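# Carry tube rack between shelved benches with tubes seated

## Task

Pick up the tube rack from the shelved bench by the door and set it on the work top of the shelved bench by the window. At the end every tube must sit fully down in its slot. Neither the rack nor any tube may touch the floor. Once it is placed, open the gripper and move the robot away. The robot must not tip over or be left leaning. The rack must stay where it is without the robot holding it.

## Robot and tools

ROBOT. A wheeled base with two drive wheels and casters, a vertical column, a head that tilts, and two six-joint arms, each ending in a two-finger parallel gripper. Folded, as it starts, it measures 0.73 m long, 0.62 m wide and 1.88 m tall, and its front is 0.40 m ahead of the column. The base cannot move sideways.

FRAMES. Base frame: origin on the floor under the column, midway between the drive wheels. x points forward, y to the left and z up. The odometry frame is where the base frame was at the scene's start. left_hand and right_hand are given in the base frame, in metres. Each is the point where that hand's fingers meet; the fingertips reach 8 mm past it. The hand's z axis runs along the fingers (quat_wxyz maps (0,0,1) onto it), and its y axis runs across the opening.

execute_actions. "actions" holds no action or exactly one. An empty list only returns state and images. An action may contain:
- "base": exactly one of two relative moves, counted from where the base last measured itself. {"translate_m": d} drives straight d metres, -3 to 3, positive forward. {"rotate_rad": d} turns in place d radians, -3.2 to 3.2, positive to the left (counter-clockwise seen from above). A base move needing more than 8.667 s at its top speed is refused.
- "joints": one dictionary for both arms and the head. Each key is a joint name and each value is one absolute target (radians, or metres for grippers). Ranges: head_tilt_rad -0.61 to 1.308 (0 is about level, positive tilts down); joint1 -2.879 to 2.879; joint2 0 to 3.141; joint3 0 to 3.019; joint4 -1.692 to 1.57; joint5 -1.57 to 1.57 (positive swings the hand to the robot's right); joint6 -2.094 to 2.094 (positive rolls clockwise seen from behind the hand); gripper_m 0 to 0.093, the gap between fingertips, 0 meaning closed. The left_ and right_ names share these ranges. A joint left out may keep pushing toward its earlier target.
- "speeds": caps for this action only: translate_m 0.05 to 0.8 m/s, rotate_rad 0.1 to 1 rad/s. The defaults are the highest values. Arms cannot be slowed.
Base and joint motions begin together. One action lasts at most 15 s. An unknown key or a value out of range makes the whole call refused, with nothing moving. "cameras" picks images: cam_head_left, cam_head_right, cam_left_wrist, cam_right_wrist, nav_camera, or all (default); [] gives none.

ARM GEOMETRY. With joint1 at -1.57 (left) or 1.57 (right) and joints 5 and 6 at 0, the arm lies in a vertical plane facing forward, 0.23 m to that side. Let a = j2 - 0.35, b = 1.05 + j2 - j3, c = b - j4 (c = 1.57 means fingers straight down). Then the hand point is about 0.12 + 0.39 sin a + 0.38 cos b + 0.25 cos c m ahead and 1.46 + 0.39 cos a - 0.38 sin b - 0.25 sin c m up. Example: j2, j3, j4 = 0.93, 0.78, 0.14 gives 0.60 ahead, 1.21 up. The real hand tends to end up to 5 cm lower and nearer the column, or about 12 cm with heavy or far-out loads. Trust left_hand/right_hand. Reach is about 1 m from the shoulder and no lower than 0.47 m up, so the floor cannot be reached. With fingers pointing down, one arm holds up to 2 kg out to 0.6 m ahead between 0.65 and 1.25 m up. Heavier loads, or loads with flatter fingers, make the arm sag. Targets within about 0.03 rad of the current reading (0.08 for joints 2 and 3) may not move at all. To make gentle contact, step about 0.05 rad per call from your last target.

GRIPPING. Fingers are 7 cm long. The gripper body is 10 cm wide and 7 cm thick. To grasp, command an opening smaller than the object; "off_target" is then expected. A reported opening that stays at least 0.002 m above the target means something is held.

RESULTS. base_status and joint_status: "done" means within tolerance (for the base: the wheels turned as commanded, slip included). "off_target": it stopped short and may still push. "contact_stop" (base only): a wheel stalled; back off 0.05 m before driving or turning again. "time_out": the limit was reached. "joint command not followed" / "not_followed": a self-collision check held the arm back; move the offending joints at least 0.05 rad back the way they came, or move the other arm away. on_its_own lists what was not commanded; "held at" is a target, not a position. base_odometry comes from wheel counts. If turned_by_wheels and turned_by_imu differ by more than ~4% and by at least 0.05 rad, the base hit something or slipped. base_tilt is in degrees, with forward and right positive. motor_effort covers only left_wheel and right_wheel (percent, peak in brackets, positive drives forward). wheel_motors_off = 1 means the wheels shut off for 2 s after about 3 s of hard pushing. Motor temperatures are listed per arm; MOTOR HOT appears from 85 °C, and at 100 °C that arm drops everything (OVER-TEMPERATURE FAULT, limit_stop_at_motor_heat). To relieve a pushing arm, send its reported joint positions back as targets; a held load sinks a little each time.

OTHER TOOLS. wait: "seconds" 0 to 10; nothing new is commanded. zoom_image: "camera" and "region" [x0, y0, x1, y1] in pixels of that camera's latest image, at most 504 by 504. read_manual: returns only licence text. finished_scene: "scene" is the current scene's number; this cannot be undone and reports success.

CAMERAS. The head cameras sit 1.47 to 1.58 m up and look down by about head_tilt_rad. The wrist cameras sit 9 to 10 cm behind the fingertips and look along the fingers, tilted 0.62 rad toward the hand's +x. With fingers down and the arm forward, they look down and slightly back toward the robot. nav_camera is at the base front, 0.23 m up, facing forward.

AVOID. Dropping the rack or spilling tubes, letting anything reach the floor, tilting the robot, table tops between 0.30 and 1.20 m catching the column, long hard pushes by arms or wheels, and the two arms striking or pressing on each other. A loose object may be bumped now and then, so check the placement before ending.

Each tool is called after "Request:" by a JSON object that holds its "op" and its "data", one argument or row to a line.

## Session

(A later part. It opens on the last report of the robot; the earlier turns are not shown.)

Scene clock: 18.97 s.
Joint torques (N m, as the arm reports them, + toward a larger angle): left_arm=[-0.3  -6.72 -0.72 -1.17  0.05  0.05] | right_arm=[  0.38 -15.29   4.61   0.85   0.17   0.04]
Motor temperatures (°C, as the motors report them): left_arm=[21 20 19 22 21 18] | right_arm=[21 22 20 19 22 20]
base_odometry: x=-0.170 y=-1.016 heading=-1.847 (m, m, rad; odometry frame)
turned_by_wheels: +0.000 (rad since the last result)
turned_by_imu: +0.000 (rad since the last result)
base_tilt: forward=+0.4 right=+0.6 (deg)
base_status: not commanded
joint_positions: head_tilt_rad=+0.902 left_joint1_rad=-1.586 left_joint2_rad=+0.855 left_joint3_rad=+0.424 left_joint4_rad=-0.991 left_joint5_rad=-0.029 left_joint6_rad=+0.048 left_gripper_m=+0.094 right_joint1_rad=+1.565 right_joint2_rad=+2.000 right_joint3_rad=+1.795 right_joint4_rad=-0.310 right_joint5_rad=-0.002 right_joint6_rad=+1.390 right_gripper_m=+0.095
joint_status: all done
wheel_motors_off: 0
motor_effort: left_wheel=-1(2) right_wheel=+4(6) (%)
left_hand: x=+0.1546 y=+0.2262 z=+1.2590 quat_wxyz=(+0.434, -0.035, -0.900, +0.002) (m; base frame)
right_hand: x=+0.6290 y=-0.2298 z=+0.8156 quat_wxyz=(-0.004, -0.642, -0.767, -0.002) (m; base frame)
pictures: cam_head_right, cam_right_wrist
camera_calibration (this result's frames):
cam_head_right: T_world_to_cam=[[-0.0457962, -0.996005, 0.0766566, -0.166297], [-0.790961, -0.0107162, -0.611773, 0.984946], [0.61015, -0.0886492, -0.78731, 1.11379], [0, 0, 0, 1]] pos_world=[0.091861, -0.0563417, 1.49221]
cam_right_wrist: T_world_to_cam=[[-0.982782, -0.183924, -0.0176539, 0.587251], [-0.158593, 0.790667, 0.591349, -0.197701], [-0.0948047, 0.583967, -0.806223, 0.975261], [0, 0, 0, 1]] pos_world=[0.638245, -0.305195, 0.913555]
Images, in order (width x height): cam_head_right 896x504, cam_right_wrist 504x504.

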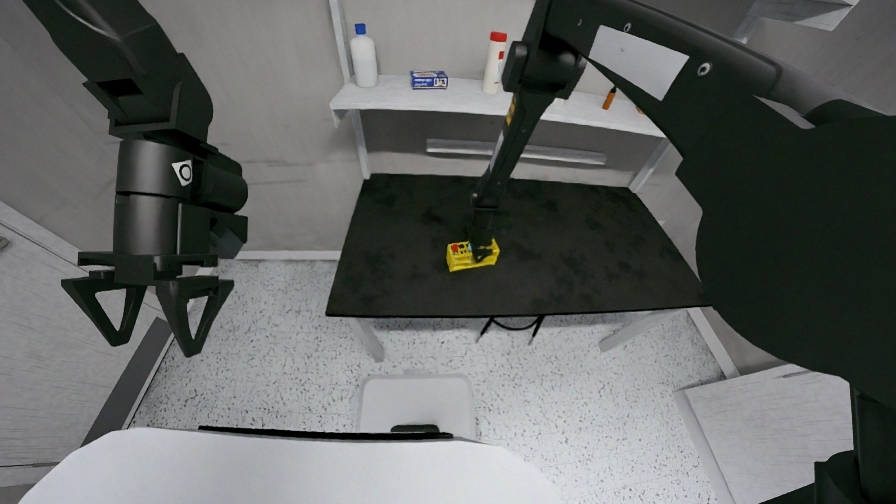

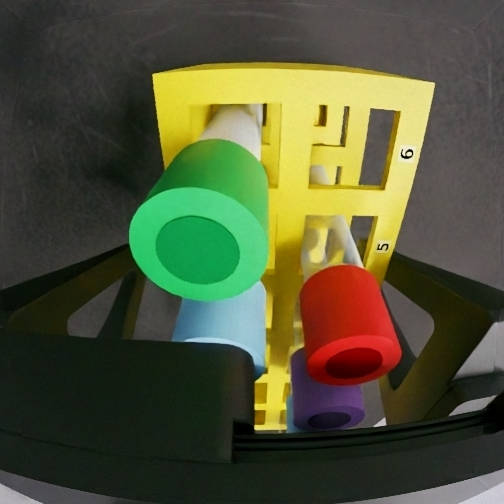

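Request:
{"op": "execute_actions", "data": {
  "actions": [
    {"joints":{"right_joint2_rad":2.08,"right_joint3_rad":1.85,"right_joint4_rad":-0.32}}
  ],
  "cameras": ["cam_right_wrist","cam_head_right"]
}}

Request:
{"op": "zoom_image", "data": {
  "camera": "cam_head_right",
  "region": [420,200,540,290]
}}

Scene clock: 19.67 s.
Joint torques (N m, as the arm reports them, + toward a larger angle): left_arm=[-0.3  -6.67 -0.72 -1.16  0.05  0.04] | right_arm=[  0.52 -12.66   5.27   1.06   0.19   0.05]
Motor temperatures (°C, as the motors report them): left_arm=[21 20 19 22 21 18] | right_arm=[21 22 20 19 22 20]
base_odometry: x=-0.170 y=-1.016 heading=-1.847 (m, m, rad; odometry frame)
turned_by_wheels: +0.000 (rad since the last result)
turned_by_imu: +0.000 (rad since the last result)
base_tilt: forward=+0.2 right=+0.5 (deg)
base_status: not commanded
joint_positions: head_tilt_rad=+0.902 left_joint1_rad=-1.586 left_joint2_rad=+0.855 left_joint3_rad=+0.424 left_joint4_rad=-0.991 left_joint5_rad=-0.029 left_joint6_rad=+0.048 left_gripper_m=+0.094 right_joint1_rad=+1.565 right_joint2_rad=+2.009 right_joint3_rad=+1.829 right_joint4_rad=-0.327 right_joint5_rad=-0.002 right_joint6_rad=+1.388 right_gripper_m=+0.095
joint_status: all done
wheel_motors_off: 0
motor_effort: left_wheel=-1(1) right_wheel=+5(5) (%)
left_hand: x=+0.1546 y=+0.2262 z=+1.2590 quat_wxyz=(+0.434, -0.035, -0.900, +0.002) (m; base frame)
right_hand: x=+0.6392 y=-0.2298 z=+0.8151 quat_wxyz=(-0.007, -0.641, -0.768, -0.004) (m; base frame)
pictures: cam_head_right, cam_right_wrist
camera_calibration (this result's frames):
cam_head_right: T_world_to_cam=[[-0.0457962, -0.996005, 0.0766566, -0.166297], [-0.790961, -0.0107162, -0.611773, 0.984946], [0.61015, -0.0886492, -0.78731, 1.11379], [0, 0, 0, 1]] pos_world=[0.091861, -0.0563417, 1.49221]
cam_right_wrist: T_world_to_cam=[[-0.982279, -0.185832, -0.0243874, 0.601989], [-0.164181, 0.790379, 0.590208, -0.191351], [-0.0904039, 0.583752, -0.806883, 0.973551], [0, 0, 0, 1]] pos_world=[0.647917, -0.305205, 0.913159]
Images, in order (width x height): cam_head_right 896x504, cam_right_wrist 504x504.

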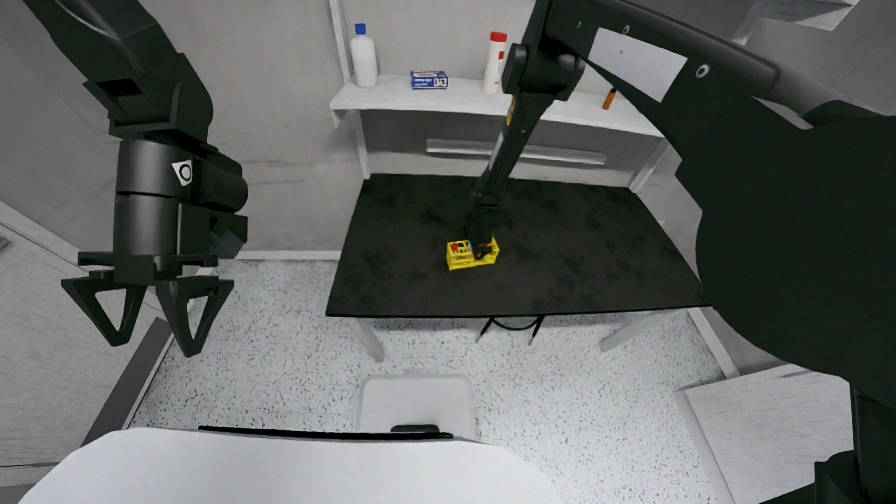

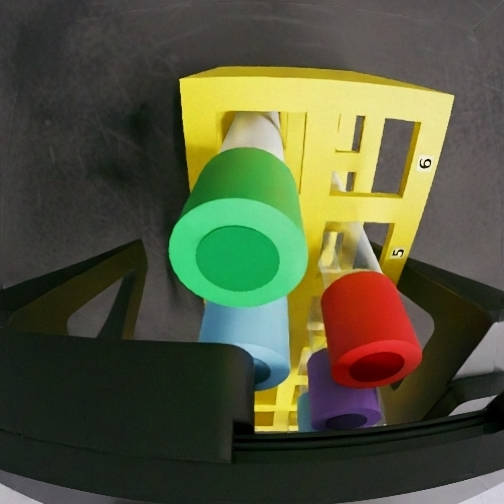

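Region (420, 200, 540, 290) of cam_head_right's 896x504 image, scaled by 4.200, with more detail than that image has; it fills the top 378 rows of this view, and the rest is white.

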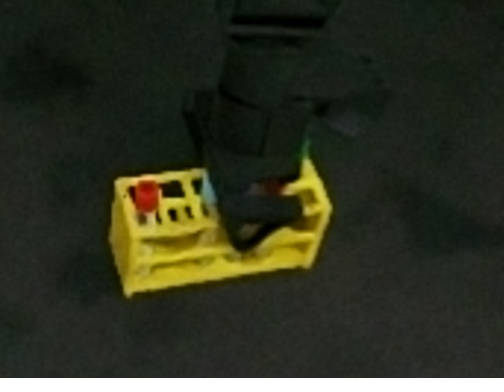

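Request:
{"op": "execute_actions", "data": {
  "actions": [
    {"base":{"translate_m":-0.015},"joints":{"right_joint2_rad":2.04,"right_joint3_rad":1.83,"right_joint4_rad":-0.32}}
  ],
  "cameras": ["cam_right_wrist"]
}}

Scene clock: 20.70 s.
Joint torques (N m, as the arm reports them, + toward a larger angle): left_arm=[-0.38 -6.64 -0.73 -1.25  0.07  0.05] | right_arm=[  0.24 -15.82   3.64   1.02   0.17   0.08]
Motor temperatures (°C, as the motors report them): left_arm=[21 20 19 22 21 18] | right_arm=[21 22 20 19 22 20]
base_odometry: x=-0.166 y=-1.001 heading=-1.845 (m, m, rad; odometry frame)
turned_by_wheels: +0.002 (rad since the last result)
turned_by_imu: +0.003 (rad since the last result)
base_tilt: forward=+0.3 right=+0.6 (deg)
base_status: done
joint_positions: head_tilt_rad=+0.902 left_joint1_rad=-1.586 left_joint2_rad=+0.854 left_joint3_rad=+0.422 left_joint4_rad=-0.991 left_joint5_rad=-0.029 left_joint6_rad=+0.048 left_gripper_m=+0.094 right_joint1_rad=+1.565 right_joint2_rad=+2.009 right_joint3_rad=+1.830 right_joint4_rad=-0.324 right_joint5_rad=-0.002 right_joint6_rad=+1.388 right_gripper_m=+0.095
joint_status: all done
wheel_motors_off: 0
motor_effort: left_wheel=+2(62) right_wheel=-1(57) (%)
left_hand: x=+0.1533 y=+0.2262 z=+1.2594 quat_wxyz=(+0.435, -0.035, -0.900, +0.002) (m; base frame)
right_hand: x=+0.6405 y=-0.2298 z=+0.8152 quat_wxyz=(-0.008, -0.641, -0.768, -0.005) (m; base frame)
pictures: cam_right_wrist
camera_calibration (this result's frames):
cam_right_wrist: T_world_to_cam=[[-0.982175, -0.18585, -0.0281323, 0.606164], [-0.166446, 0.790383, 0.589569, -0.189244], [-0.0873362, 0.583742, -0.807228, 0.972068], [0, 0, 0, 1]] pos_world=[0.648757, -0.305206, 0.913306]
Images, in order (width x height): cam_right_wrist 504x504.

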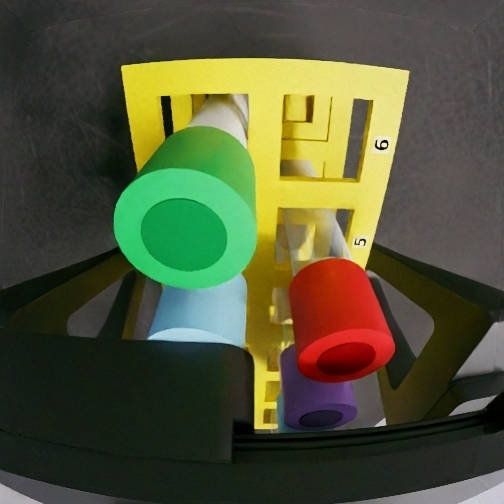

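Centred. Close.

Request:
{"op": "execute_actions", "data": {
  "actions": [
    {"joints":{"right_gripper_m":0.04}}
  ],
  "cameras": ["cam_right_wrist"]
}}

Request:
{"op": "execute_actions", "data": {
  "actions": [
    {"joints":{"right_joint2_rad":1.85,"right_joint3_rad":1.64,"right_joint4_rad":-0.31}}
  ],
  "cameras": ["cam_right_wrist","cam_head_right"]
}}

Scene clock: 21.40 s.
Joint torques (N m, as the arm reports them, + toward a larger angle): left_arm=[-0.44 -6.56 -0.67 -1.23  0.06  0.05] | right_arm=[  0.46 -15.1    3.65   1.     0.16   0.05]
Motor temperatures (°C, as the motors report them): left_arm=[21 20 19 22 21 18] | right_arm=[21 22 20 19 22 20]
base_odometry: x=-0.166 y=-1.001 heading=-1.845 (m, m, rad; odometry frame)
turned_by_wheels: +0.000 (rad since the last result)
turned_by_imu: +0.000 (rad since the last result)
base_tilt: forward=+0.3 right=+0.5 (deg)
base_status: not commanded
joint_positions: head_tilt_rad=+0.902 left_joint1_rad=-1.586 left_joint2_rad=+0.854 left_joint3_rad=+0.422 left_joint4_rad=-0.991 left_joint5_rad=-0.029 left_joint6_rad=+0.048 left_gripper_m=+0.094 right_joint1_rad=+1.565 right_joint2_rad=+2.009 right_joint3_rad=+1.830 right_joint4_rad=-0.325 right_joint5_rad=-0.002 right_joint6_rad=+1.388 right_gripper_m=+0.060
joint_status: right_gripper_m off_target (ended at +0.060, target +0.040)
wheel_motors_off: 0
motor_effort: left_wheel=+2(3) right_wheel=-1(3) (%)
left_hand: x=+0.1533 y=+0.2262 z=+1.2594 quat_wxyz=(+0.435, -0.035, -0.900, +0.002) (m; base frame)
right_hand: x=+0.6404 y=-0.2298 z=+0.8152 quat_wxyz=(-0.008, -0.640, -0.768, -0.005) (m; base frame)
pictures: cam_right_wrist
camera_calibration (this result's frames):
cam_right_wrist: T_world_to_cam=[[-0.982044, -0.186598, -0.027753, 0.605507], [-0.166821, 0.790264, 0.589622, -0.189089], [-0.08809, 0.583664, -0.807203, 0.972503], [0, 0, 0, 1]] pos_world=[0.648758, -0.305198, 0.913302]
Images, in order (width x height): cam_right_wrist 504x504.

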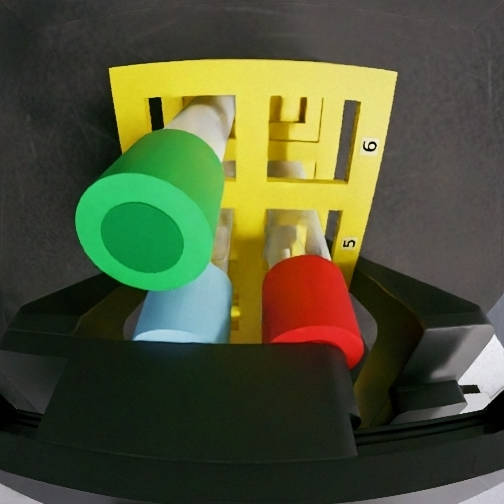

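Scene clock: 22.43 s.
Joint torques (N m, as the arm reports them, + toward a larger angle): left_arm=[-0.22 -6.38 -0.54 -1.22  0.06  0.04] | right_arm=[  0.43 -19.29   4.02   0.73   0.14   0.05]
Motor temperatures (°C, as the motors report them): left_arm=[21 20 19 22 21 18] | right_arm=[21 22 20 19 22 20]
base_odometry: x=-0.166 y=-1.001 heading=-1.845 (m, m, rad; odometry frame)
turned_by_wheels: +0.000 (rad since the last result)
turned_by_imu: +0.000 (rad since the last result)
base_tilt: forward=+0.3 right=+0.7 (deg)
base_status: not commanded
joint_positions: head_tilt_rad=+0.902 left_joint1_rad=-1.586 left_joint2_rad=+0.854 left_joint3_rad=+0.422 left_joint4_rad=-0.991 left_joint5_rad=-0.029 left_joint6_rad=+0.048 left_gripper_m=+0.094 right_joint1_rad=+1.565 right_joint2_rad=+1.879 right_joint3_rad=+1.627 right_joint4_rad=-0.312 right_joint5_rad=-0.002 right_joint6_rad=+1.388 right_gripper_m=+0.060
joint_status: all done
wheel_motors_off: 0
motor_effort: left_wheel=+4(3) right_wheel=-4(4) (%)
left_hand: x=+0.1533 y=+0.2262 z=+1.2594 quat_wxyz=(+0.435, -0.035, -0.900, +0.002) (m; base frame)
right_hand: x=+0.6008 y=-0.2295 z=+0.8572 quat_wxyz=(+0.015, -0.640, -0.768, +0.014) (m; base frame)
pictures: cam_head_right, cam_right_wrist
camera_calibration (this result's frames):
cam_head_right: T_world_to_cam=[[-0.0457878, -0.996005, 0.0766616, -0.166305], [-0.791028, -0.0107162, -0.611686, 0.984815], [0.610064, -0.0886492, -0.787377, 1.11389], [0, 0, 0, 1]] pos_world=[0.0918557, -0.0563417, 1.4922]
cam_right_wrist: T_world_to_cam=[[-0.982, -0.18631, 0.031047, 0.517492], [-0.130994, 0.790207, 0.598676, -0.249991], [-0.136073, 0.583834, -0.800389, 1.02574], [0, 0, 0, 1]] pos_world=[0.615004, -0.3049, 0.954585]
Images, in order (width x height): cam_head_right 896x504, cam_right_wrist 504x504.

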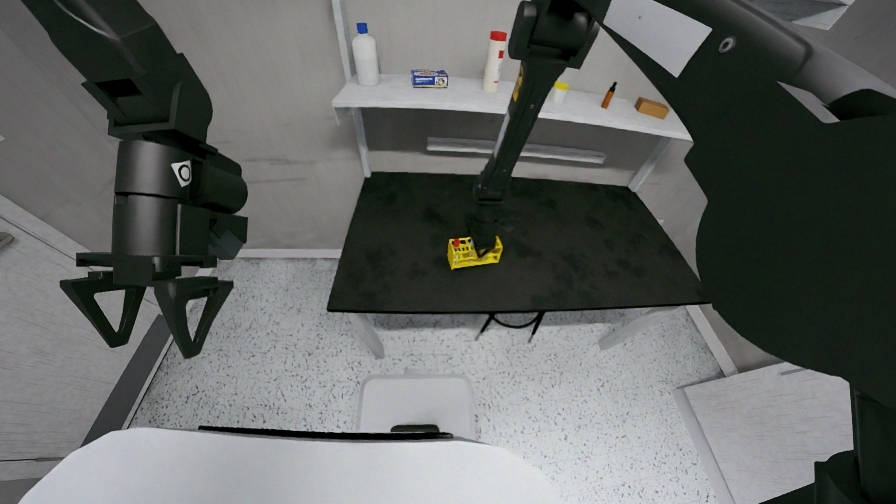

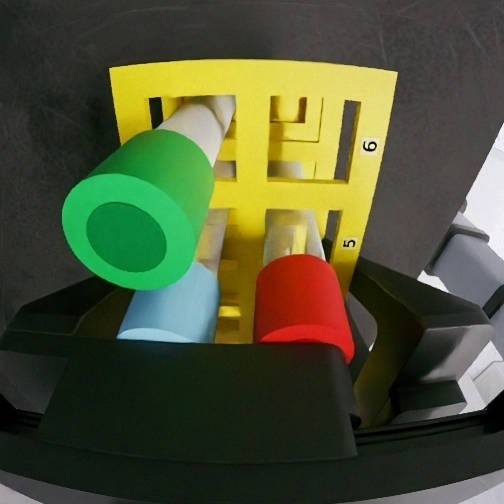

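Held. Raise and reverse.

Request:
{"op": "execute_actions", "data": {
  "actions": [
    {"base":{"translate_m":-0.9},"speeds":{"translate_m":0.5},"joints":{"right_joint2_rad":1.55,"right_joint3_rad":1.0,"right_joint4_rad":0.03,"head_tilt_rad":0.5}}
  ],
  "cameras": ["cam_right_wrist"]
}}

Request:
{"op": "execute_actions", "data": {
  "actions": [
    {"base":{"rotate_rad":3.1},"speeds":{"rotate_rad":0.6}}
  ],
  "cameras": ["cam_right_wrist","cam_head_right","nav_camera"]
}}

Scene clock: 26.57 s.
Joint torques (N m, as the arm reports them, + toward a larger angle): left_arm=[-0.35 -6.58 -0.46 -1.23  0.06  0.03] | right_arm=[  0.22 -13.84   0.36   0.97   0.15   0.07]
Motor temperatures (°C, as the motors report them): left_arm=[21 20 19 22 21 18] | right_arm=[21 23 20 19 22 20]
base_odometry: x=+0.078 y=-0.135 heading=-1.845 (m, m, rad; odometry frame)
turned_by_wheels: +0.000 (rad since the last result)
turned_by_imu: +0.004 (rad since the last result)
base_tilt: forward=+0.3 right=+0.6 (deg)
base_status: done
joint_positions: head_tilt_rad=+0.518 left_joint1_rad=-1.586 left_joint2_rad=+0.854 left_joint3_rad=+0.422 left_joint4_rad=-0.991 left_joint5_rad=-0.029 left_joint6_rad=+0.048 left_gripper_m=+0.094 right_joint1_rad=+1.565 right_joint2_rad=+1.563 right_joint3_rad=+0.996 right_joint4_rad=+0.025 right_joint5_rad=-0.002 right_joint6_rad=+1.388 right_gripper_m=+0.060
joint_status: all done
wheel_motors_off: 0
motor_effort: left_wheel=-1(60) right_wheel=+1(85) (%)
left_hand: x=+0.1533 y=+0.2262 z=+1.2594 quat_wxyz=(+0.435, -0.035, -0.900, +0.002) (m; base frame)
right_hand: x=+0.4636 y=-0.2286 z=+0.9620 quat_wxyz=(+0.006, -0.641, -0.768, +0.007) (m; base frame)
pictures: cam_right_wrist
camera_calibration (this result's frames):
cam_right_wrist: T_world_to_cam=[[-0.982424, -0.186413, 0.00970061, 0.40036], [-0.144063, 0.790229, 0.595637, -0.322413], [-0.1187, 0.583771, -0.803195, 1.08502], [0, 0, 0, 1]] pos_world=[0.475668, -0.30399, 1.05964]
Images, in order (width x height): cam_right_wrist 504x504.

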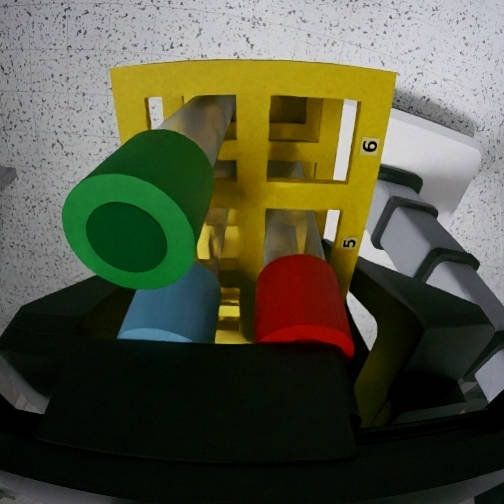

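Scene clock: 32.63 s.
Joint torques (N m, as the arm reports them, + toward a larger angle): left_arm=[-0.41 -6.32 -0.67 -1.22  0.06  0.05] | right_arm=[  0.08 -14.09   0.21   0.94   0.12   0.06]
Motor temperatures (°C, as the motors report them): left_arm=[21 20 19 22 21 18] | right_arm=[21 23 20 19 22 20]
base_odometry: x=+0.078 y=-0.135 heading=+1.254 (m, m, rad; odometry frame)
turned_by_wheels: +3.099 (rad since the last result)
turned_by_imu: +3.111 (rad since the last result)
base_tilt: forward=+0.3 right=+0.6 (deg)
base_status: done
joint_positions: head_tilt_rad=+0.518 left_joint1_rad=-1.586 left_joint2_rad=+0.854 left_joint3_rad=+0.422 left_joint4_rad=-0.991 left_joint5_rad=-0.029 left_joint6_rad=+0.048 left_gripper_m=+0.094 right_joint1_rad=+1.566 right_joint2_rad=+1.563 right_joint3_rad=+0.996 right_joint4_rad=+0.025 right_joint5_rad=-0.001 right_joint6_rad=+1.388 right_gripper_m=+0.060
joint_status: not commanded
wheel_motors_off: 0
motor_effort: left_wheel=-3(45) right_wheel=+4(65) (%)
left_hand: x=+0.1533 y=+0.2262 z=+1.2594 quat_wxyz=(+0.435, -0.035, -0.900, +0.002) (m; base frame)
right_hand: x=+0.4636 y=-0.2286 z=+0.9620 quat_wxyz=(+0.006, -0.640, -0.768, +0.007) (m; base frame)
pictures: cam_head_right, cam_right_wrist, nav_camera
camera_calibration (this result's frames):
cam_head_right: T_world_to_cam=[[-0.0711982, -0.996005, 0.0538919, -0.129969], [-0.503861, -0.0107162, -0.863718, 1.35859], [0.860846, -0.0886492, -0.501085, 0.660463], [0, 0, 0, 1]] pos_world=[0.106728, -0.0563417, 1.51139]
cam_right_wrist: T_world_to_cam=[[-0.982384, -0.186614, 0.00985558, 0.400154], [-0.144229, 0.790683, 0.594994, -0.321645], [-0.118827, 0.583092, -0.803669, 1.08536], [0, 0, 0, 1]] pos_world=[0.475684, -0.303869, 1.0597]
Images, in order (width x height): cam_head_right 896x504, cam_right_wrist 504x504, nav_camera 896x504.

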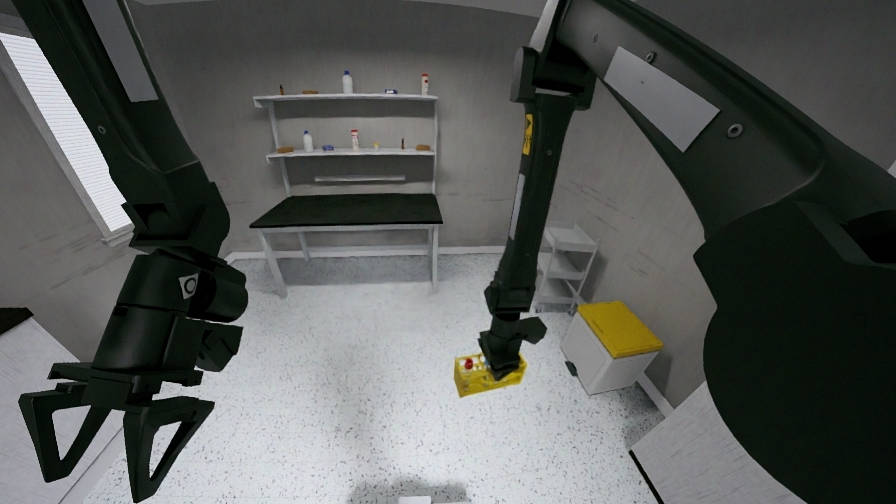

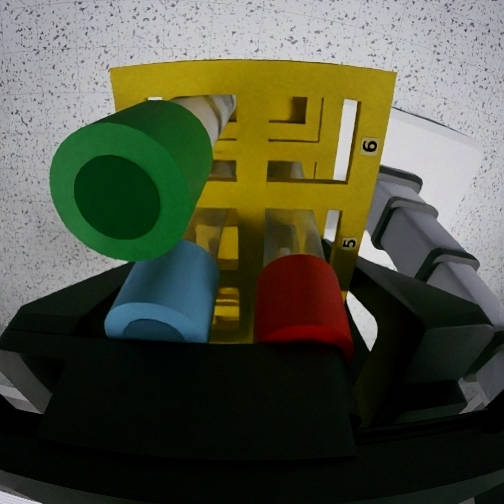

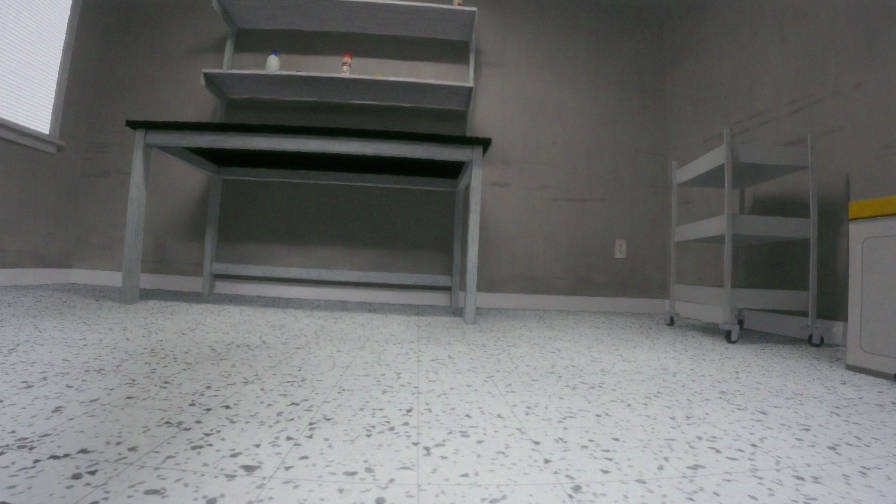

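Request:
{"op": "execute_actions", "data": {
  "actions": [
    {"base":{"rotate_rad":0.6},"speeds":{"rotate_rad":0.5}}
  ],
  "cameras": []
}}

Request:
{"op": "execute_actions", "data": {
  "actions": [
    {"base":{"translate_m":1.1},"speeds":{"translate_m":0.5}}
  ],
  "cameras": []
}}

Request:
{"op": "execute_actions", "data": {
  "actions": [
    {"base":{"rotate_rad":-0.45},"speeds":{"rotate_rad":0.5},"joints":{"head_tilt_rad":0.8}}
  ],
  "cameras": ["cam_right_wrist","cam_head_right","nav_camera"]
}}

Scene clock: 35.03 s.
Joint torques (N m, as the arm reports them, + toward a larger angle): left_arm=[-0.07 -6.82 -0.68 -1.22  0.05  0.02] | right_arm=[ -0.11 -13.94   0.38   0.98   0.1    0.08]
Motor temperatures (°C, as the motors report them): left_arm=[21 20 19 22 21 18] | right_arm=[21 23 20 19 22 20]
base_odometry: x=+0.078 y=-0.135 heading=+1.853 (m, m, rad; odometry frame)
turned_by_wheels: +0.599 (rad since the last result)
turned_by_imu: +0.602 (rad since the last result)
base_tilt: forward=+0.3 right=+0.7 (deg)
base_status: done
joint_positions: head_tilt_rad=+0.518 left_joint1_rad=-1.586 left_joint2_rad=+0.854 left_joint3_rad=+0.422 left_joint4_rad=-0.991 left_joint5_rad=-0.029 left_joint6_rad=+0.048 left_gripper_m=+0.094 right_joint1_rad=+1.566 right_joint2_rad=+1.563 right_joint3_rad=+0.996 right_joint4_rad=+0.025 right_joint5_rad=-0.001 right_joint6_rad=+1.388 right_gripper_m=+0.060
joint_status: not commanded
wheel_motors_off: 0
motor_effort: left_wheel=-4(39) right_wheel=+2(42) (%)
left_hand: x=+0.1533 y=+0.2262 z=+1.2594 quat_wxyz=(+0.435, -0.035, -0.900, +0.002) (m; base frame)
right_hand: x=+0.4636 y=-0.2286 z=+0.9620 quat_wxyz=(+0.006, -0.640, -0.768, +0.008) (m; base frame)
pictures: none
No camera images: the call's "cameras" was empty. Leave "cameras" out to get every camera's image.

Scene clock: 38.77 s.
Joint torques (N m, as the arm reports them, + toward a larger angle): left_arm=[-0.41 -6.2  -0.73 -1.2   0.06  0.03] | right_arm=[  0.61 -14.46   0.11   0.99   0.09   0.06]
Motor temperatures (°C, as the motors report them): left_arm=[21 20 19 22 21 18] | right_arm=[21 23 20 19 22 20]
base_odometry: x=-0.229 y=+0.922 heading=+1.854 (m, m, rad; odometry frame)
turned_by_wheels: +0.000 (rad since the last result)
turned_by_imu: -0.002 (rad since the last result)
base_tilt: forward=+0.4 right=+0.6 (deg)
base_status: done
joint_positions: head_tilt_rad=+0.518 left_joint1_rad=-1.586 left_joint2_rad=+0.854 left_joint3_rad=+0.424 left_joint4_rad=-0.991 left_joint5_rad=-0.029 left_joint6_rad=+0.048 left_gripper_m=+0.094 right_joint1_rad=+1.566 right_joint2_rad=+1.563 right_joint3_rad=+1.001 right_joint4_rad=+0.027 right_joint5_rad=-0.001 right_joint6_rad=+1.388 right_gripper_m=+0.060
joint_status: not commanded
wheel_motors_off: 0
motor_effort: left_wheel=+1(59) right_wheel=-1(74) (%)
left_hand: x=+0.1543 y=+0.2262 z=+1.2591 quat_wxyz=(+0.434, -0.035, -0.900, +0.002) (m; base frame)
right_hand: x=+0.4673 y=-0.2286 z=+0.9618 quat_wxyz=(+0.003, -0.640, -0.768, +0.005) (m; base frame)
pictures: none
No camera images: the call's "cameras" was empty. Leave "cameras" out to get every camera's image.

Scene clock: 40.47 s.
Joint torques (N m, as the arm reports them, + toward a larger angle): left_arm=[-0.35 -6.71 -0.75 -1.25  0.06  0.02] | right_arm=[  0.63 -14.02   0.01   0.87   0.08   0.09]
Motor temperatures (°C, as the motors report them): left_arm=[21 20 19 22 21 18] | right_arm=[21 23 20 19 22 20]
base_odometry: x=-0.229 y=+0.922 heading=+1.404 (m, m, rad; odometry frame)
turned_by_wheels: -0.449 (rad since the last result)
turned_by_imu: -0.448 (rad since the last result)
base_tilt: forward=+0.3 right=+0.7 (deg)
base_status: done
joint_positions: head_tilt_rad=+0.802 left_joint1_rad=-1.586 left_joint2_rad=+0.854 left_joint3_rad=+0.424 left_joint4_rad=-0.991 left_joint5_rad=-0.029 left_joint6_rad=+0.048 left_gripper_m=+0.094 right_joint1_rad=+1.566 right_joint2_rad=+1.563 right_joint3_rad=+1.001 right_joint4_rad=+0.027 right_joint5_rad=-0.001 right_joint6_rad=+1.388 right_gripper_m=+0.060
joint_status: all done
wheel_motors_off: 0
motor_effort: left_wheel=+2(43) right_wheel=-4(65) (%)
left_hand: x=+0.1543 y=+0.2262 z=+1.2591 quat_wxyz=(+0.434, -0.035, -0.900, +0.002) (m; base frame)
right_hand: x=+0.4673 y=-0.2282 z=+0.9618 quat_wxyz=(+0.003, -0.640, -0.768, +0.005) (m; base frame)
pictures: cam_head_right, cam_right_wrist, nav_camera
camera_calibration (this result's frames):
cam_head_right: T_world_to_cam=[[-0.0532511, -0.996005, 0.0716787, -0.158258], [-0.725638, -0.0107162, -0.687993, 1.09906], [0.686013, -0.0886492, -0.722169, 1.00967], [0, 0, 0, 1]] pos_world=[0.096442, -0.0563417, 1.49664]
cam_right_wrist: T_world_to_cam=[[-0.982352, -0.187028, 0.0023129, 0.411079], [-0.149096, 0.790466, 0.594082, -0.318248], [-0.112938, 0.583252, -0.804401, 1.08347], [0, 0, 0, 1]] pos_world=[0.478739, -0.303491, 1.05966]
Images, in order (width x height): cam_head_right 896x504, cam_right_wrist 504x504, nav_camera 896x504.

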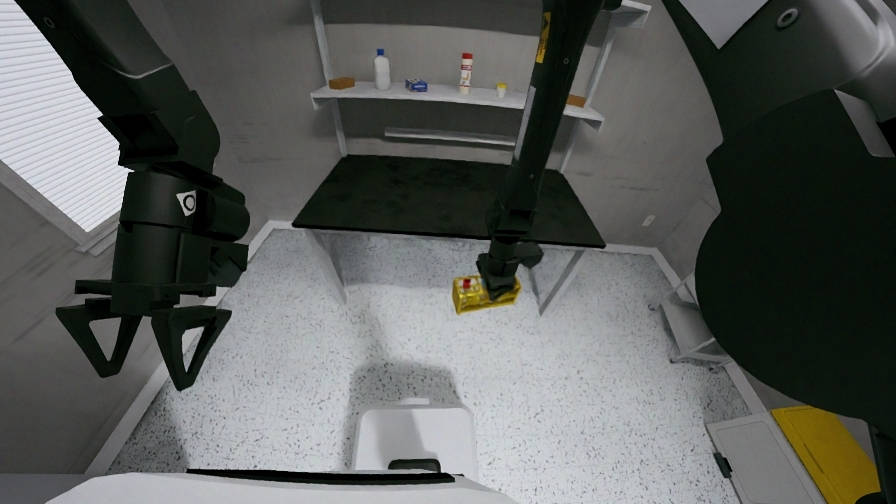

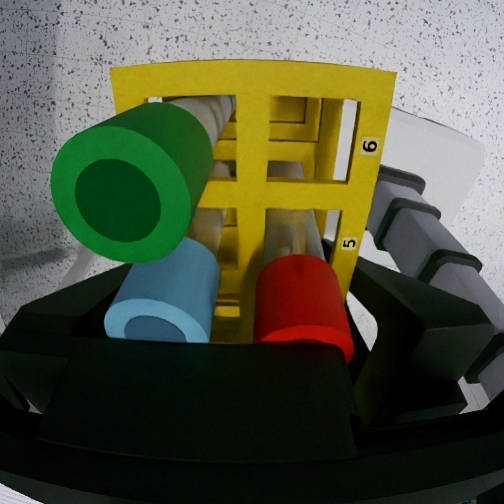

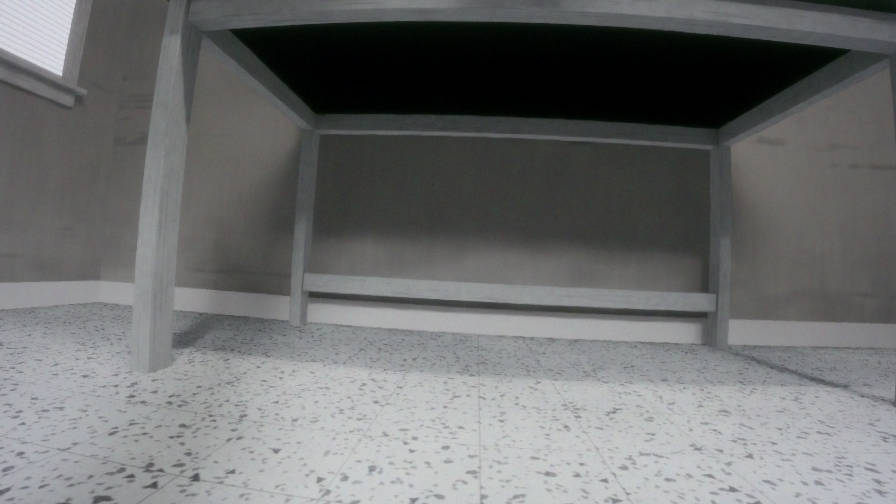

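Request:
{"op": "execute_actions", "data": {
  "actions": [
    {"base":{"translate_m":0.48},"speeds":{"translate_m":0.4},"joints":{"right_joint2_rad":1.737,"right_joint3_rad":1.527,"right_joint4_rad":-0.31,"head_tilt_rad":0.9}}
  ],
  "cameras": ["cam_right_wrist","cam_head_right"]
}}

Scene clock: 43.20 s.
Joint torques (N m, as the arm reports them, + toward a larger angle): left_arm=[-0.49 -6.32 -0.9  -1.13  0.07  0.02] | right_arm=[  0.1  -18.26   3.07   0.73   0.08   0.04]
Motor temperatures (°C, as the motors report them): left_arm=[21 20 19 22 21 18] | right_arm=[21 23 20 19 22 20]
base_odometry: x=-0.149 y=+1.395 heading=+1.404 (m, m, rad; odometry frame)
turned_by_wheels: +0.000 (rad since the last result)
turned_by_imu: -0.001 (rad since the last result)
base_tilt: forward=+0.2 right=+0.6 (deg)
base_status: done
joint_positions: head_tilt_rad=+0.902 left_joint1_rad=-1.586 left_joint2_rad=+0.854 left_joint3_rad=+0.424 left_joint4_rad=-0.991 left_joint5_rad=-0.029 left_joint6_rad=+0.048 left_gripper_m=+0.094 right_joint1_rad=+1.566 right_joint2_rad=+1.751 right_joint3_rad=+1.529 right_joint4_rad=-0.306 right_joint5_rad=-0.001 right_joint6_rad=+1.388 right_gripper_m=+0.060
joint_status: all done
wheel_motors_off: 0
motor_effort: left_wheel=-1(71) right_wheel=+0(66) (%)
left_hand: x=+0.1547 y=+0.2262 z=+1.2590 quat_wxyz=(+0.434, -0.035, -0.900, +0.002) (m; base frame)
right_hand: x=+0.6156 y=-0.2287 z=+0.9092 quat_wxyz=(+0.001, -0.640, -0.768, +0.003) (m; base frame)
pictures: cam_head_right, cam_right_wrist
camera_calibration (this result's frames):
cam_head_right: T_world_to_cam=[[-0.0458452, -0.996005, 0.0766272, -0.166249], [-0.790569, -0.0107162, -0.612279, 0.985705], [0.610654, -0.0886492, -0.78692, 1.11316], [0, 0, 0, 1]] pos_world=[0.0918915, -0.0563417, 1.49223]
cam_right_wrist: T_world_to_cam=[[-0.98234, -0.187054, -0.00442949, 0.562854], [-0.153193, 0.790472, 0.593032, -0.260973], [-0.107428, 0.583237, -0.805167, 1.0555], [0, 0, 0, 1]] pos_world=[0.626324, -0.30403, 1.00711]
Images, in order (width x height): cam_head_right 896x504, cam_right_wrist 504x504.

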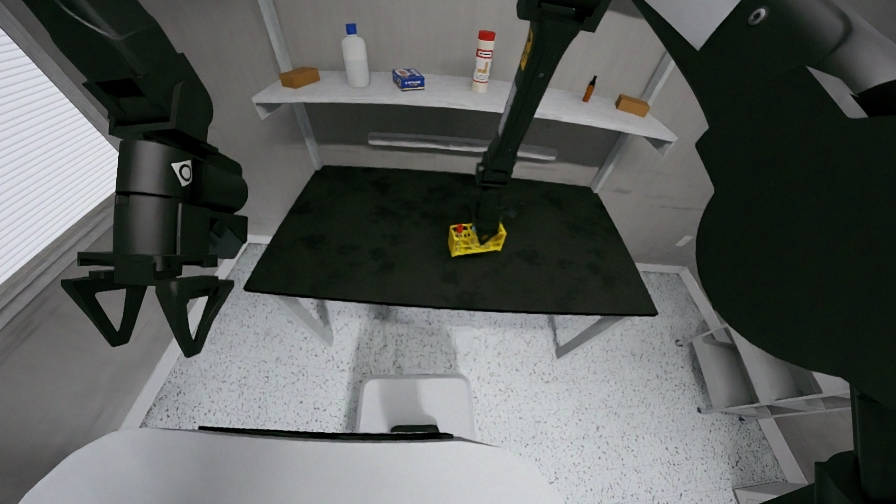

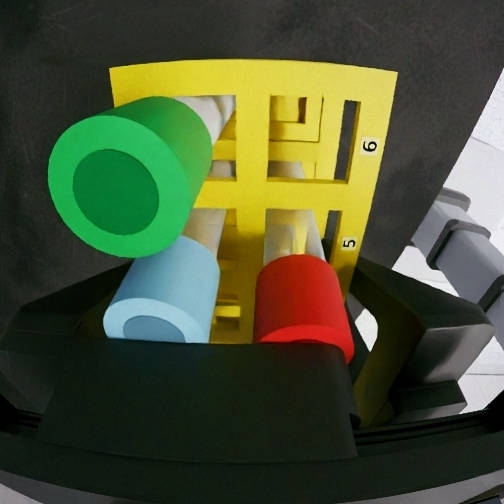

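Good. Lower.

Request:
{"op": "execute_actions", "data": {
  "actions": [
    {"joints":{"right_joint2_rad":1.93,"right_joint3_rad":1.72,"right_joint4_rad":-0.31}}
  ],
  "cameras": []
}}

Request:
{"op": "execute_actions", "data": {
  "actions": [
    {"joints":{"right_joint2_rad":2.0,"right_joint3_rad":1.79,"right_joint4_rad":-0.315}}
  ],
  "cameras": []
}}

Request:
{"op": "execute_actions", "data": {
  "actions": [
    {"joints":{"right_joint2_rad":2.05,"right_joint3_rad":1.83,"right_joint4_rad":-0.32}}
  ],
  "cameras": ["cam_right_wrist"]
}}

Scene clock: 44.70 s.
Joint torques (N m, as the arm reports them, + toward a larger angle): left_arm=[-0.41 -6.67 -0.89 -1.32  0.06  0.02] | right_arm=[  0.54 -18.02   3.96   0.77   0.09   0.08]
Motor temperatures (°C, as the motors report them): left_arm=[21 20 19 22 21 18] | right_arm=[21 24 20 19 22 20]
base_odometry: x=-0.149 y=+1.395 heading=+1.404 (m, m, rad; odometry frame)
turned_by_wheels: +0.000 (rad since the last result)
turned_by_imu: +0.001 (rad since the last result)
base_tilt: forward=+0.3 right=+0.6 (deg)
base_status: not commanded
joint_positions: head_tilt_rad=+0.902 left_joint1_rad=-1.586 left_joint2_rad=+0.854 left_joint3_rad=+0.424 left_joint4_rad=-0.991 left_joint5_rad=-0.029 left_joint6_rad=+0.048 left_gripper_m=+0.094 right_joint1_rad=+1.566 right_joint2_rad=+1.941 right_joint3_rad=+1.710 right_joint4_rad=-0.308 right_joint5_rad=-0.001 right_joint6_rad=+1.388 right_gripper_m=+0.060
joint_status: all done
wheel_motors_off: 0
motor_effort: left_wheel=-1(1) right_wheel=+1(2) (%)
left_hand: x=+0.1547 y=+0.2262 z=+1.2590 quat_wxyz=(+0.434, -0.035, -0.900, +0.002) (m; base frame)
right_hand: x=+0.6148 y=-0.2290 z=+0.8355 quat_wxyz=(+0.005, -0.640, -0.768, +0.006) (m; base frame)
pictures: none
No camera images: the call's "cameras" was empty. Leave "cameras" out to get every camera's image.

Scene clock: 45.43 s.
Joint torques (N m, as the arm reports them, + toward a larger angle): left_arm=[-0.22 -6.94 -0.74 -1.16  0.05  0.04] | right_arm=[  0.11 -16.93   4.59   0.59   0.1    0.08]
Motor temperatures (°C, as the motors report them): left_arm=[21 20 19 22 21 18] | right_arm=[21 24 20 19 22 20]
base_odometry: x=-0.149 y=+1.395 heading=+1.404 (m, m, rad; odometry frame)
turned_by_wheels: +0.000 (rad since the last result)
turned_by_imu: +0.000 (rad since the last result)
base_tilt: forward=+0.3 right=+0.6 (deg)
base_status: not commanded
joint_positions: head_tilt_rad=+0.902 left_joint1_rad=-1.586 left_joint2_rad=+0.854 left_joint3_rad=+0.424 left_joint4_rad=-0.991 left_joint5_rad=-0.029 left_joint6_rad=+0.048 left_gripper_m=+0.094 right_joint1_rad=+1.566 right_joint2_rad=+1.989 right_joint3_rad=+1.775 right_joint4_rad=-0.312 right_joint5_rad=-0.001 right_joint6_rad=+1.388 right_gripper_m=+0.060
joint_status: all done
wheel_motors_off: 0
motor_effort: left_wheel=+0(1) right_wheel=-1(2) (%)
left_hand: x=+0.1547 y=+0.2262 z=+1.2590 quat_wxyz=(+0.434, -0.035, -0.900, +0.002) (m; base frame)
right_hand: x=+0.6236 y=-0.2291 z=+0.8189 quat_wxyz=(+0.000, -0.640, -0.768, +0.002) (m; base frame)
pictures: none
No camera images: the call's "cameras" was empty. Leave "cameras" out to get every camera's image.

Scene clock: 46.03 s.
Joint torques (N m, as the arm reports them, + toward a larger angle): left_arm=[-0.37 -6.72 -0.82 -1.17  0.06  0.03] | right_arm=[  0.5  -14.46   5.16   0.75   0.06   0.06]
Motor temperatures (°C, as the motors report them): left_arm=[21 20 19 22 21 18] | right_arm=[21 24 20 19 22 20]
base_odometry: x=-0.149 y=+1.395 heading=+1.404 (m, m, rad; odometry frame)
turned_by_wheels: +0.000 (rad since the last result)
turned_by_imu: +0.000 (rad since the last result)
base_tilt: forward=+0.3 right=+0.6 (deg)
base_status: not commanded
joint_positions: head_tilt_rad=+0.902 left_joint1_rad=-1.586 left_joint2_rad=+0.854 left_joint3_rad=+0.424 left_joint4_rad=-0.991 left_joint5_rad=-0.029 left_joint6_rad=+0.048 left_gripper_m=+0.094 right_joint1_rad=+1.566 right_joint2_rad=+2.004 right_joint3_rad=+1.810 right_joint4_rad=-0.319 right_joint5_rad=-0.001 right_joint6_rad=+1.388 right_gripper_m=+0.060
joint_status: all done
wheel_motors_off: 0
motor_effort: left_wheel=+0(0) right_wheel=+1(1) (%)
left_hand: x=+0.1547 y=+0.2262 z=+1.2590 quat_wxyz=(+0.434, -0.035, -0.900, +0.002) (m; base frame)
right_hand: x=+0.6332 y=-0.2291 z=+0.8153 quat_wxyz=(-0.005, -0.640, -0.768, -0.002) (m; base frame)
pictures: cam_right_wrist
camera_calibration (this result's frames):
cam_right_wrist: T_world_to_cam=[[-0.982154, -0.187112, -0.0190367, 0.591406], [-0.162045, 0.790482, 0.59066, -0.194696], [-0.0954712, 0.583204, -0.806696, 0.975639], [0, 0, 0, 1]] pos_world=[0.642447, -0.304433, 0.913302]
Images, in order (width x height): cam_right_wrist 504x504.

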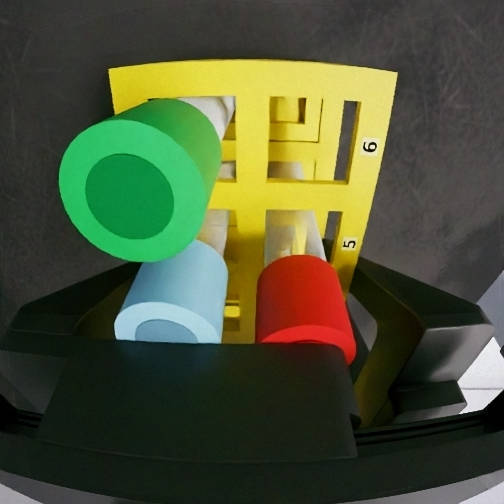

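Release, rise, back off and inspect.

Request:
{"op": "execute_actions", "data": {
  "actions": [
    {"joints":{"right_gripper_m":0.093,"right_joint2_rad":2.01,"right_joint3_rad":1.81}}
  ],
  "cameras": []
}}

Request:
{"op": "execute_actions", "data": {
  "actions": [
    {"joints":{"right_joint2_rad":1.65,"right_joint3_rad":1.45,"right_joint4_rad":-0.31}}
  ],
  "cameras": ["cam_right_wrist","cam_head_right"]
}}

Request:
{"op": "zoom_image", "data": {
  "camera": "cam_head_right",
  "region": [430,190,530,265]
}}

Scene clock: 46.77 s.
Joint torques (N m, as the arm reports them, + toward a larger angle): left_arm=[-0.31 -6.25 -0.74 -1.13  0.07  0.04] | right_arm=[  0.32 -17.26   3.51   0.73   0.1    0.07]
Motor temperatures (°C, as the motors report them): left_arm=[21 20 19 22 21 18] | right_arm=[21 24 20 19 22 20]
base_odometry: x=-0.149 y=+1.395 heading=+1.404 (m, m, rad; odometry frame)
turned_by_wheels: +0.000 (rad since the last result)
turned_by_imu: +0.000 (rad since the last result)
base_tilt: forward=+0.3 right=+0.7 (deg)
base_status: not commanded
joint_positions: head_tilt_rad=+0.902 left_joint1_rad=-1.586 left_joint2_rad=+0.854 left_joint3_rad=+0.424 left_joint4_rad=-0.991 left_joint5_rad=-0.029 left_joint6_rad=+0.048 left_gripper_m=+0.094 right_joint1_rad=+1.566 right_joint2_rad=+2.004 right_joint3_rad=+1.810 right_joint4_rad=-0.319 right_joint5_rad=-0.001 right_joint6_rad=+1.387 right_gripper_m=+0.093
joint_status: all done
wheel_motors_off: 0
motor_effort: left_wheel=+0(1) right_wheel=+1(1) (%)
left_hand: x=+0.1547 y=+0.2262 z=+1.2590 quat_wxyz=(+0.434, -0.035, -0.900, +0.002) (m; base frame)
right_hand: x=+0.6332 y=-0.2291 z=+0.8153 quat_wxyz=(-0.005, -0.640, -0.768, -0.002) (m; base frame)
pictures: none
No camera images: the call's "cameras" was empty. Leave "cameras" out to get every camera's image.

Scene clock: 47.97 s.
Joint torques (N m, as the arm reports them, + toward a larger angle): left_arm=[-0.53 -6.4  -0.69 -1.2   0.06  0.05] | right_arm=[  0.42 -15.2    3.35   0.88   0.1    0.06]
Motor temperatures (°C, as the motors report them): left_arm=[21 20 19 22 21 18] | right_arm=[21 24 20 19 22 20]
base_odometry: x=-0.149 y=+1.395 heading=+1.404 (m, m, rad; odometry frame)
turned_by_wheels: +0.000 (rad since the last result)
turned_by_imu: +0.000 (rad since the last result)
base_tilt: forward=+0.4 right=+0.5 (deg)
base_status: not commanded
joint_positions: head_tilt_rad=+0.902 left_joint1_rad=-1.586 left_joint2_rad=+0.854 left_joint3_rad=+0.424 left_joint4_rad=-0.991 left_joint5_rad=-0.029 left_joint6_rad=+0.048 left_gripper_m=+0.094 right_joint1_rad=+1.566 right_joint2_rad=+1.628 right_joint3_rad=+1.455 right_joint4_rad=-0.310 right_joint5_rad=-0.001 right_joint6_rad=+1.387 right_gripper_m=+0.093
joint_status: all done
wheel_motors_off: 0
motor_effort: left_wheel=+0(0) right_wheel=+1(1) (%)
left_hand: x=+0.1547 y=+0.2262 z=+1.2590 quat_wxyz=(+0.434, -0.035, -0.900, +0.002) (m; base frame)
right_hand: x=+0.6335 y=-0.2285 z=+0.9614 quat_wxyz=(-0.016, -0.640, -0.768, -0.011) (m; base frame)
pictures: cam_head_right, cam_right_wrist
camera_calibration (this result's frames):
cam_head_right: T_world_to_cam=[[-0.0458452, -0.996005, 0.0766272, -0.166249], [-0.790569, -0.0107162, -0.612279, 0.985705], [0.610654, -0.0886492, -0.78692, 1.11316], [0, 0, 0, 1]] pos_world=[0.0918915, -0.0563417, 1.49223]
cam_right_wrist: T_world_to_cam=[[-0.981079, -0.187601, -0.0478567, 0.621527], [-0.179712, 0.790442, 0.585581, -0.265342], [-0.0720278, 0.583101, -0.8092, 1.08075], [0, 0, 0, 1]] pos_world=[0.639925, -0.303851, 1.05967]
Images, in order (width x height): cam_head_right 896x504, cam_right_wrist 504x504.

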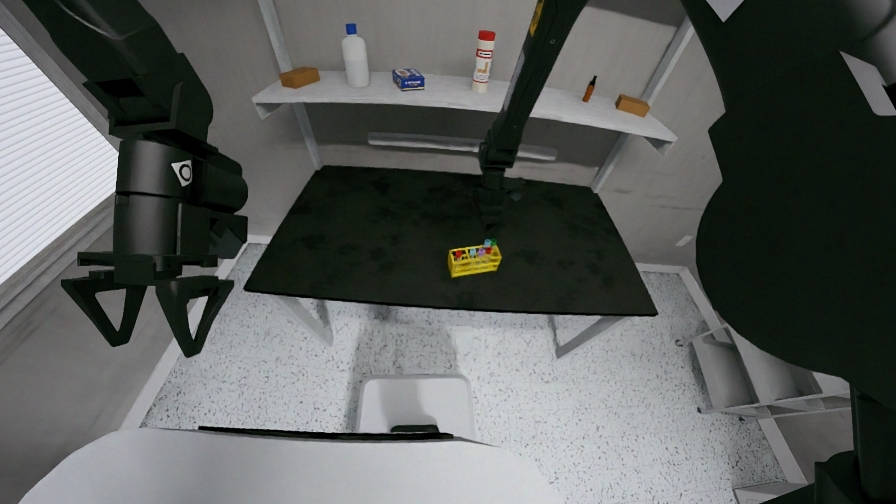

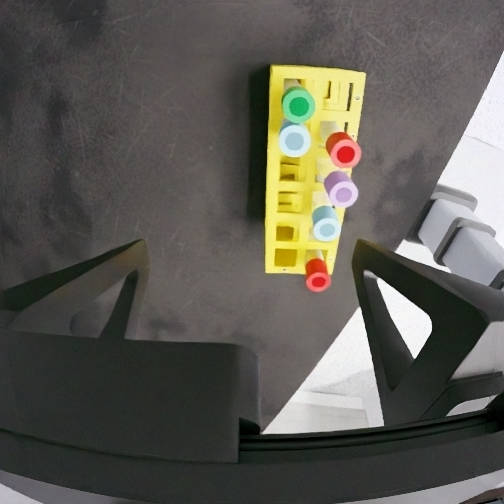

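Region (430, 190, 530, 265) of cam_head_right's 896x504 image, scaled by 5.040, with more detail than that image has; it fills the top 378 rows of this view, and the rest is white.

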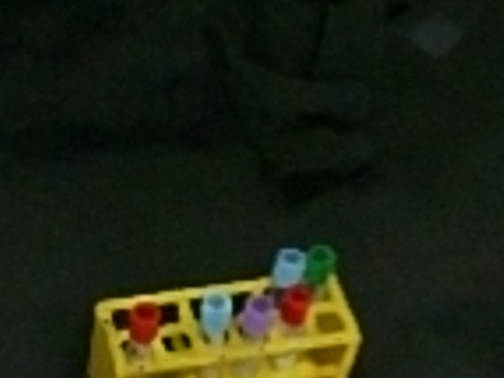

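Request:
{"op": "execute_actions", "data": {
  "actions": [
    {"base":{"translate_m":-0.4},"joints":{"right_joint2_rad":1.2,"right_joint3_rad":0.9,"right_joint4_rad":-0.3,"head_tilt_rad":0.55}}
  ],
  "cameras": ["cam_head_left"]
}}

Request:
{"op": "zoom_image", "data": {
  "camera": "cam_head_left",
  "region": [430,180,590,300]
}}

Scene clock: 50.43 s.
Joint torques (N m, as the arm reports them, + toward a larger angle): left_arm=[-0.46 -6.39 -0.54 -1.16  0.06  0.04] | right_arm=[  0.5  -11.86   3.11   0.61   0.09   0.09]
Motor temperatures (°C, as the motors report them): left_arm=[21 20 19 22 21 18] | right_arm=[21 24 20 19 22 20]
base_odometry: x=-0.215 y=+1.001 heading=+1.406 (m, m, rad; odometry frame)
turned_by_wheels: +0.002 (rad since the last result)
turned_by_imu: +0.004 (rad since the last result)
base_tilt: forward=+0.3 right=+0.6 (deg)
base_status: done
joint_positions: head_tilt_rad=+0.567 left_joint1_rad=-1.586 left_joint2_rad=+0.854 left_joint3_rad=+0.421 left_joint4_rad=-0.991 left_joint5_rad=-0.029 left_joint6_rad=+0.048 left_gripper_m=+0.094 right_joint1_rad=+1.566 right_joint2_rad=+1.184 right_joint3_rad=+0.892 right_joint4_rad=-0.301 right_joint5_rad=-0.001 right_joint6_rad=+1.387 right_gripper_m=+0.093
joint_status: all done
wheel_motors_off: 0
motor_effort: left_wheel=+0(43) right_wheel=-3(45) (%)
left_hand: x=+0.1531 y=+0.2262 z=+1.2595 quat_wxyz=(+0.435, -0.035, -0.900, +0.002) (m; base frame)
right_hand: x=+0.4809 y=-0.2277 z=+1.0968 quat_wxyz=(+0.025, -0.640, -0.768, +0.023) (m; base frame)
pictures: cam_head_left
camera_calibration (this result's frames):
cam_head_left: T_world_to_cam=[[-0.0607913, -0.997307, 0.0410177, 0.0173573], [-0.560077, 0.0000672015, -0.828441, 1.30576], [0.826207, -0.073335, -0.558573, 0.752924], [0, 0, 0, 1]] pos_world=[0.110311, 0.0724385, 1.5016]
Images, in order (width x height): cam_head_left 896x504.

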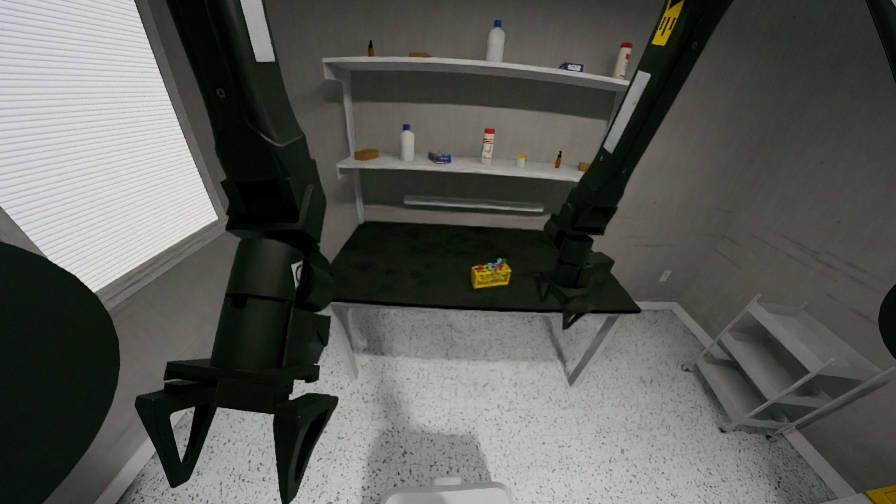

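Region (430, 180, 590, 300) of cam_head_left's 896x504 image, scaled by 3.150, with more detail than that image has; it fills the top 378 rows of this view, and the rest is white.

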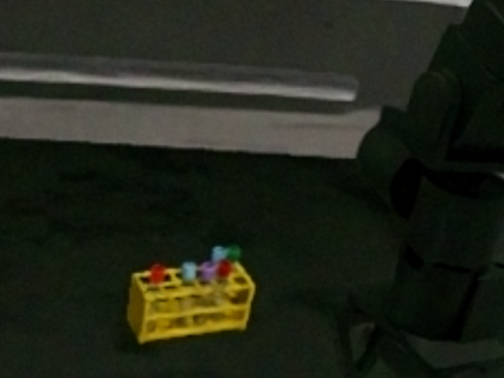

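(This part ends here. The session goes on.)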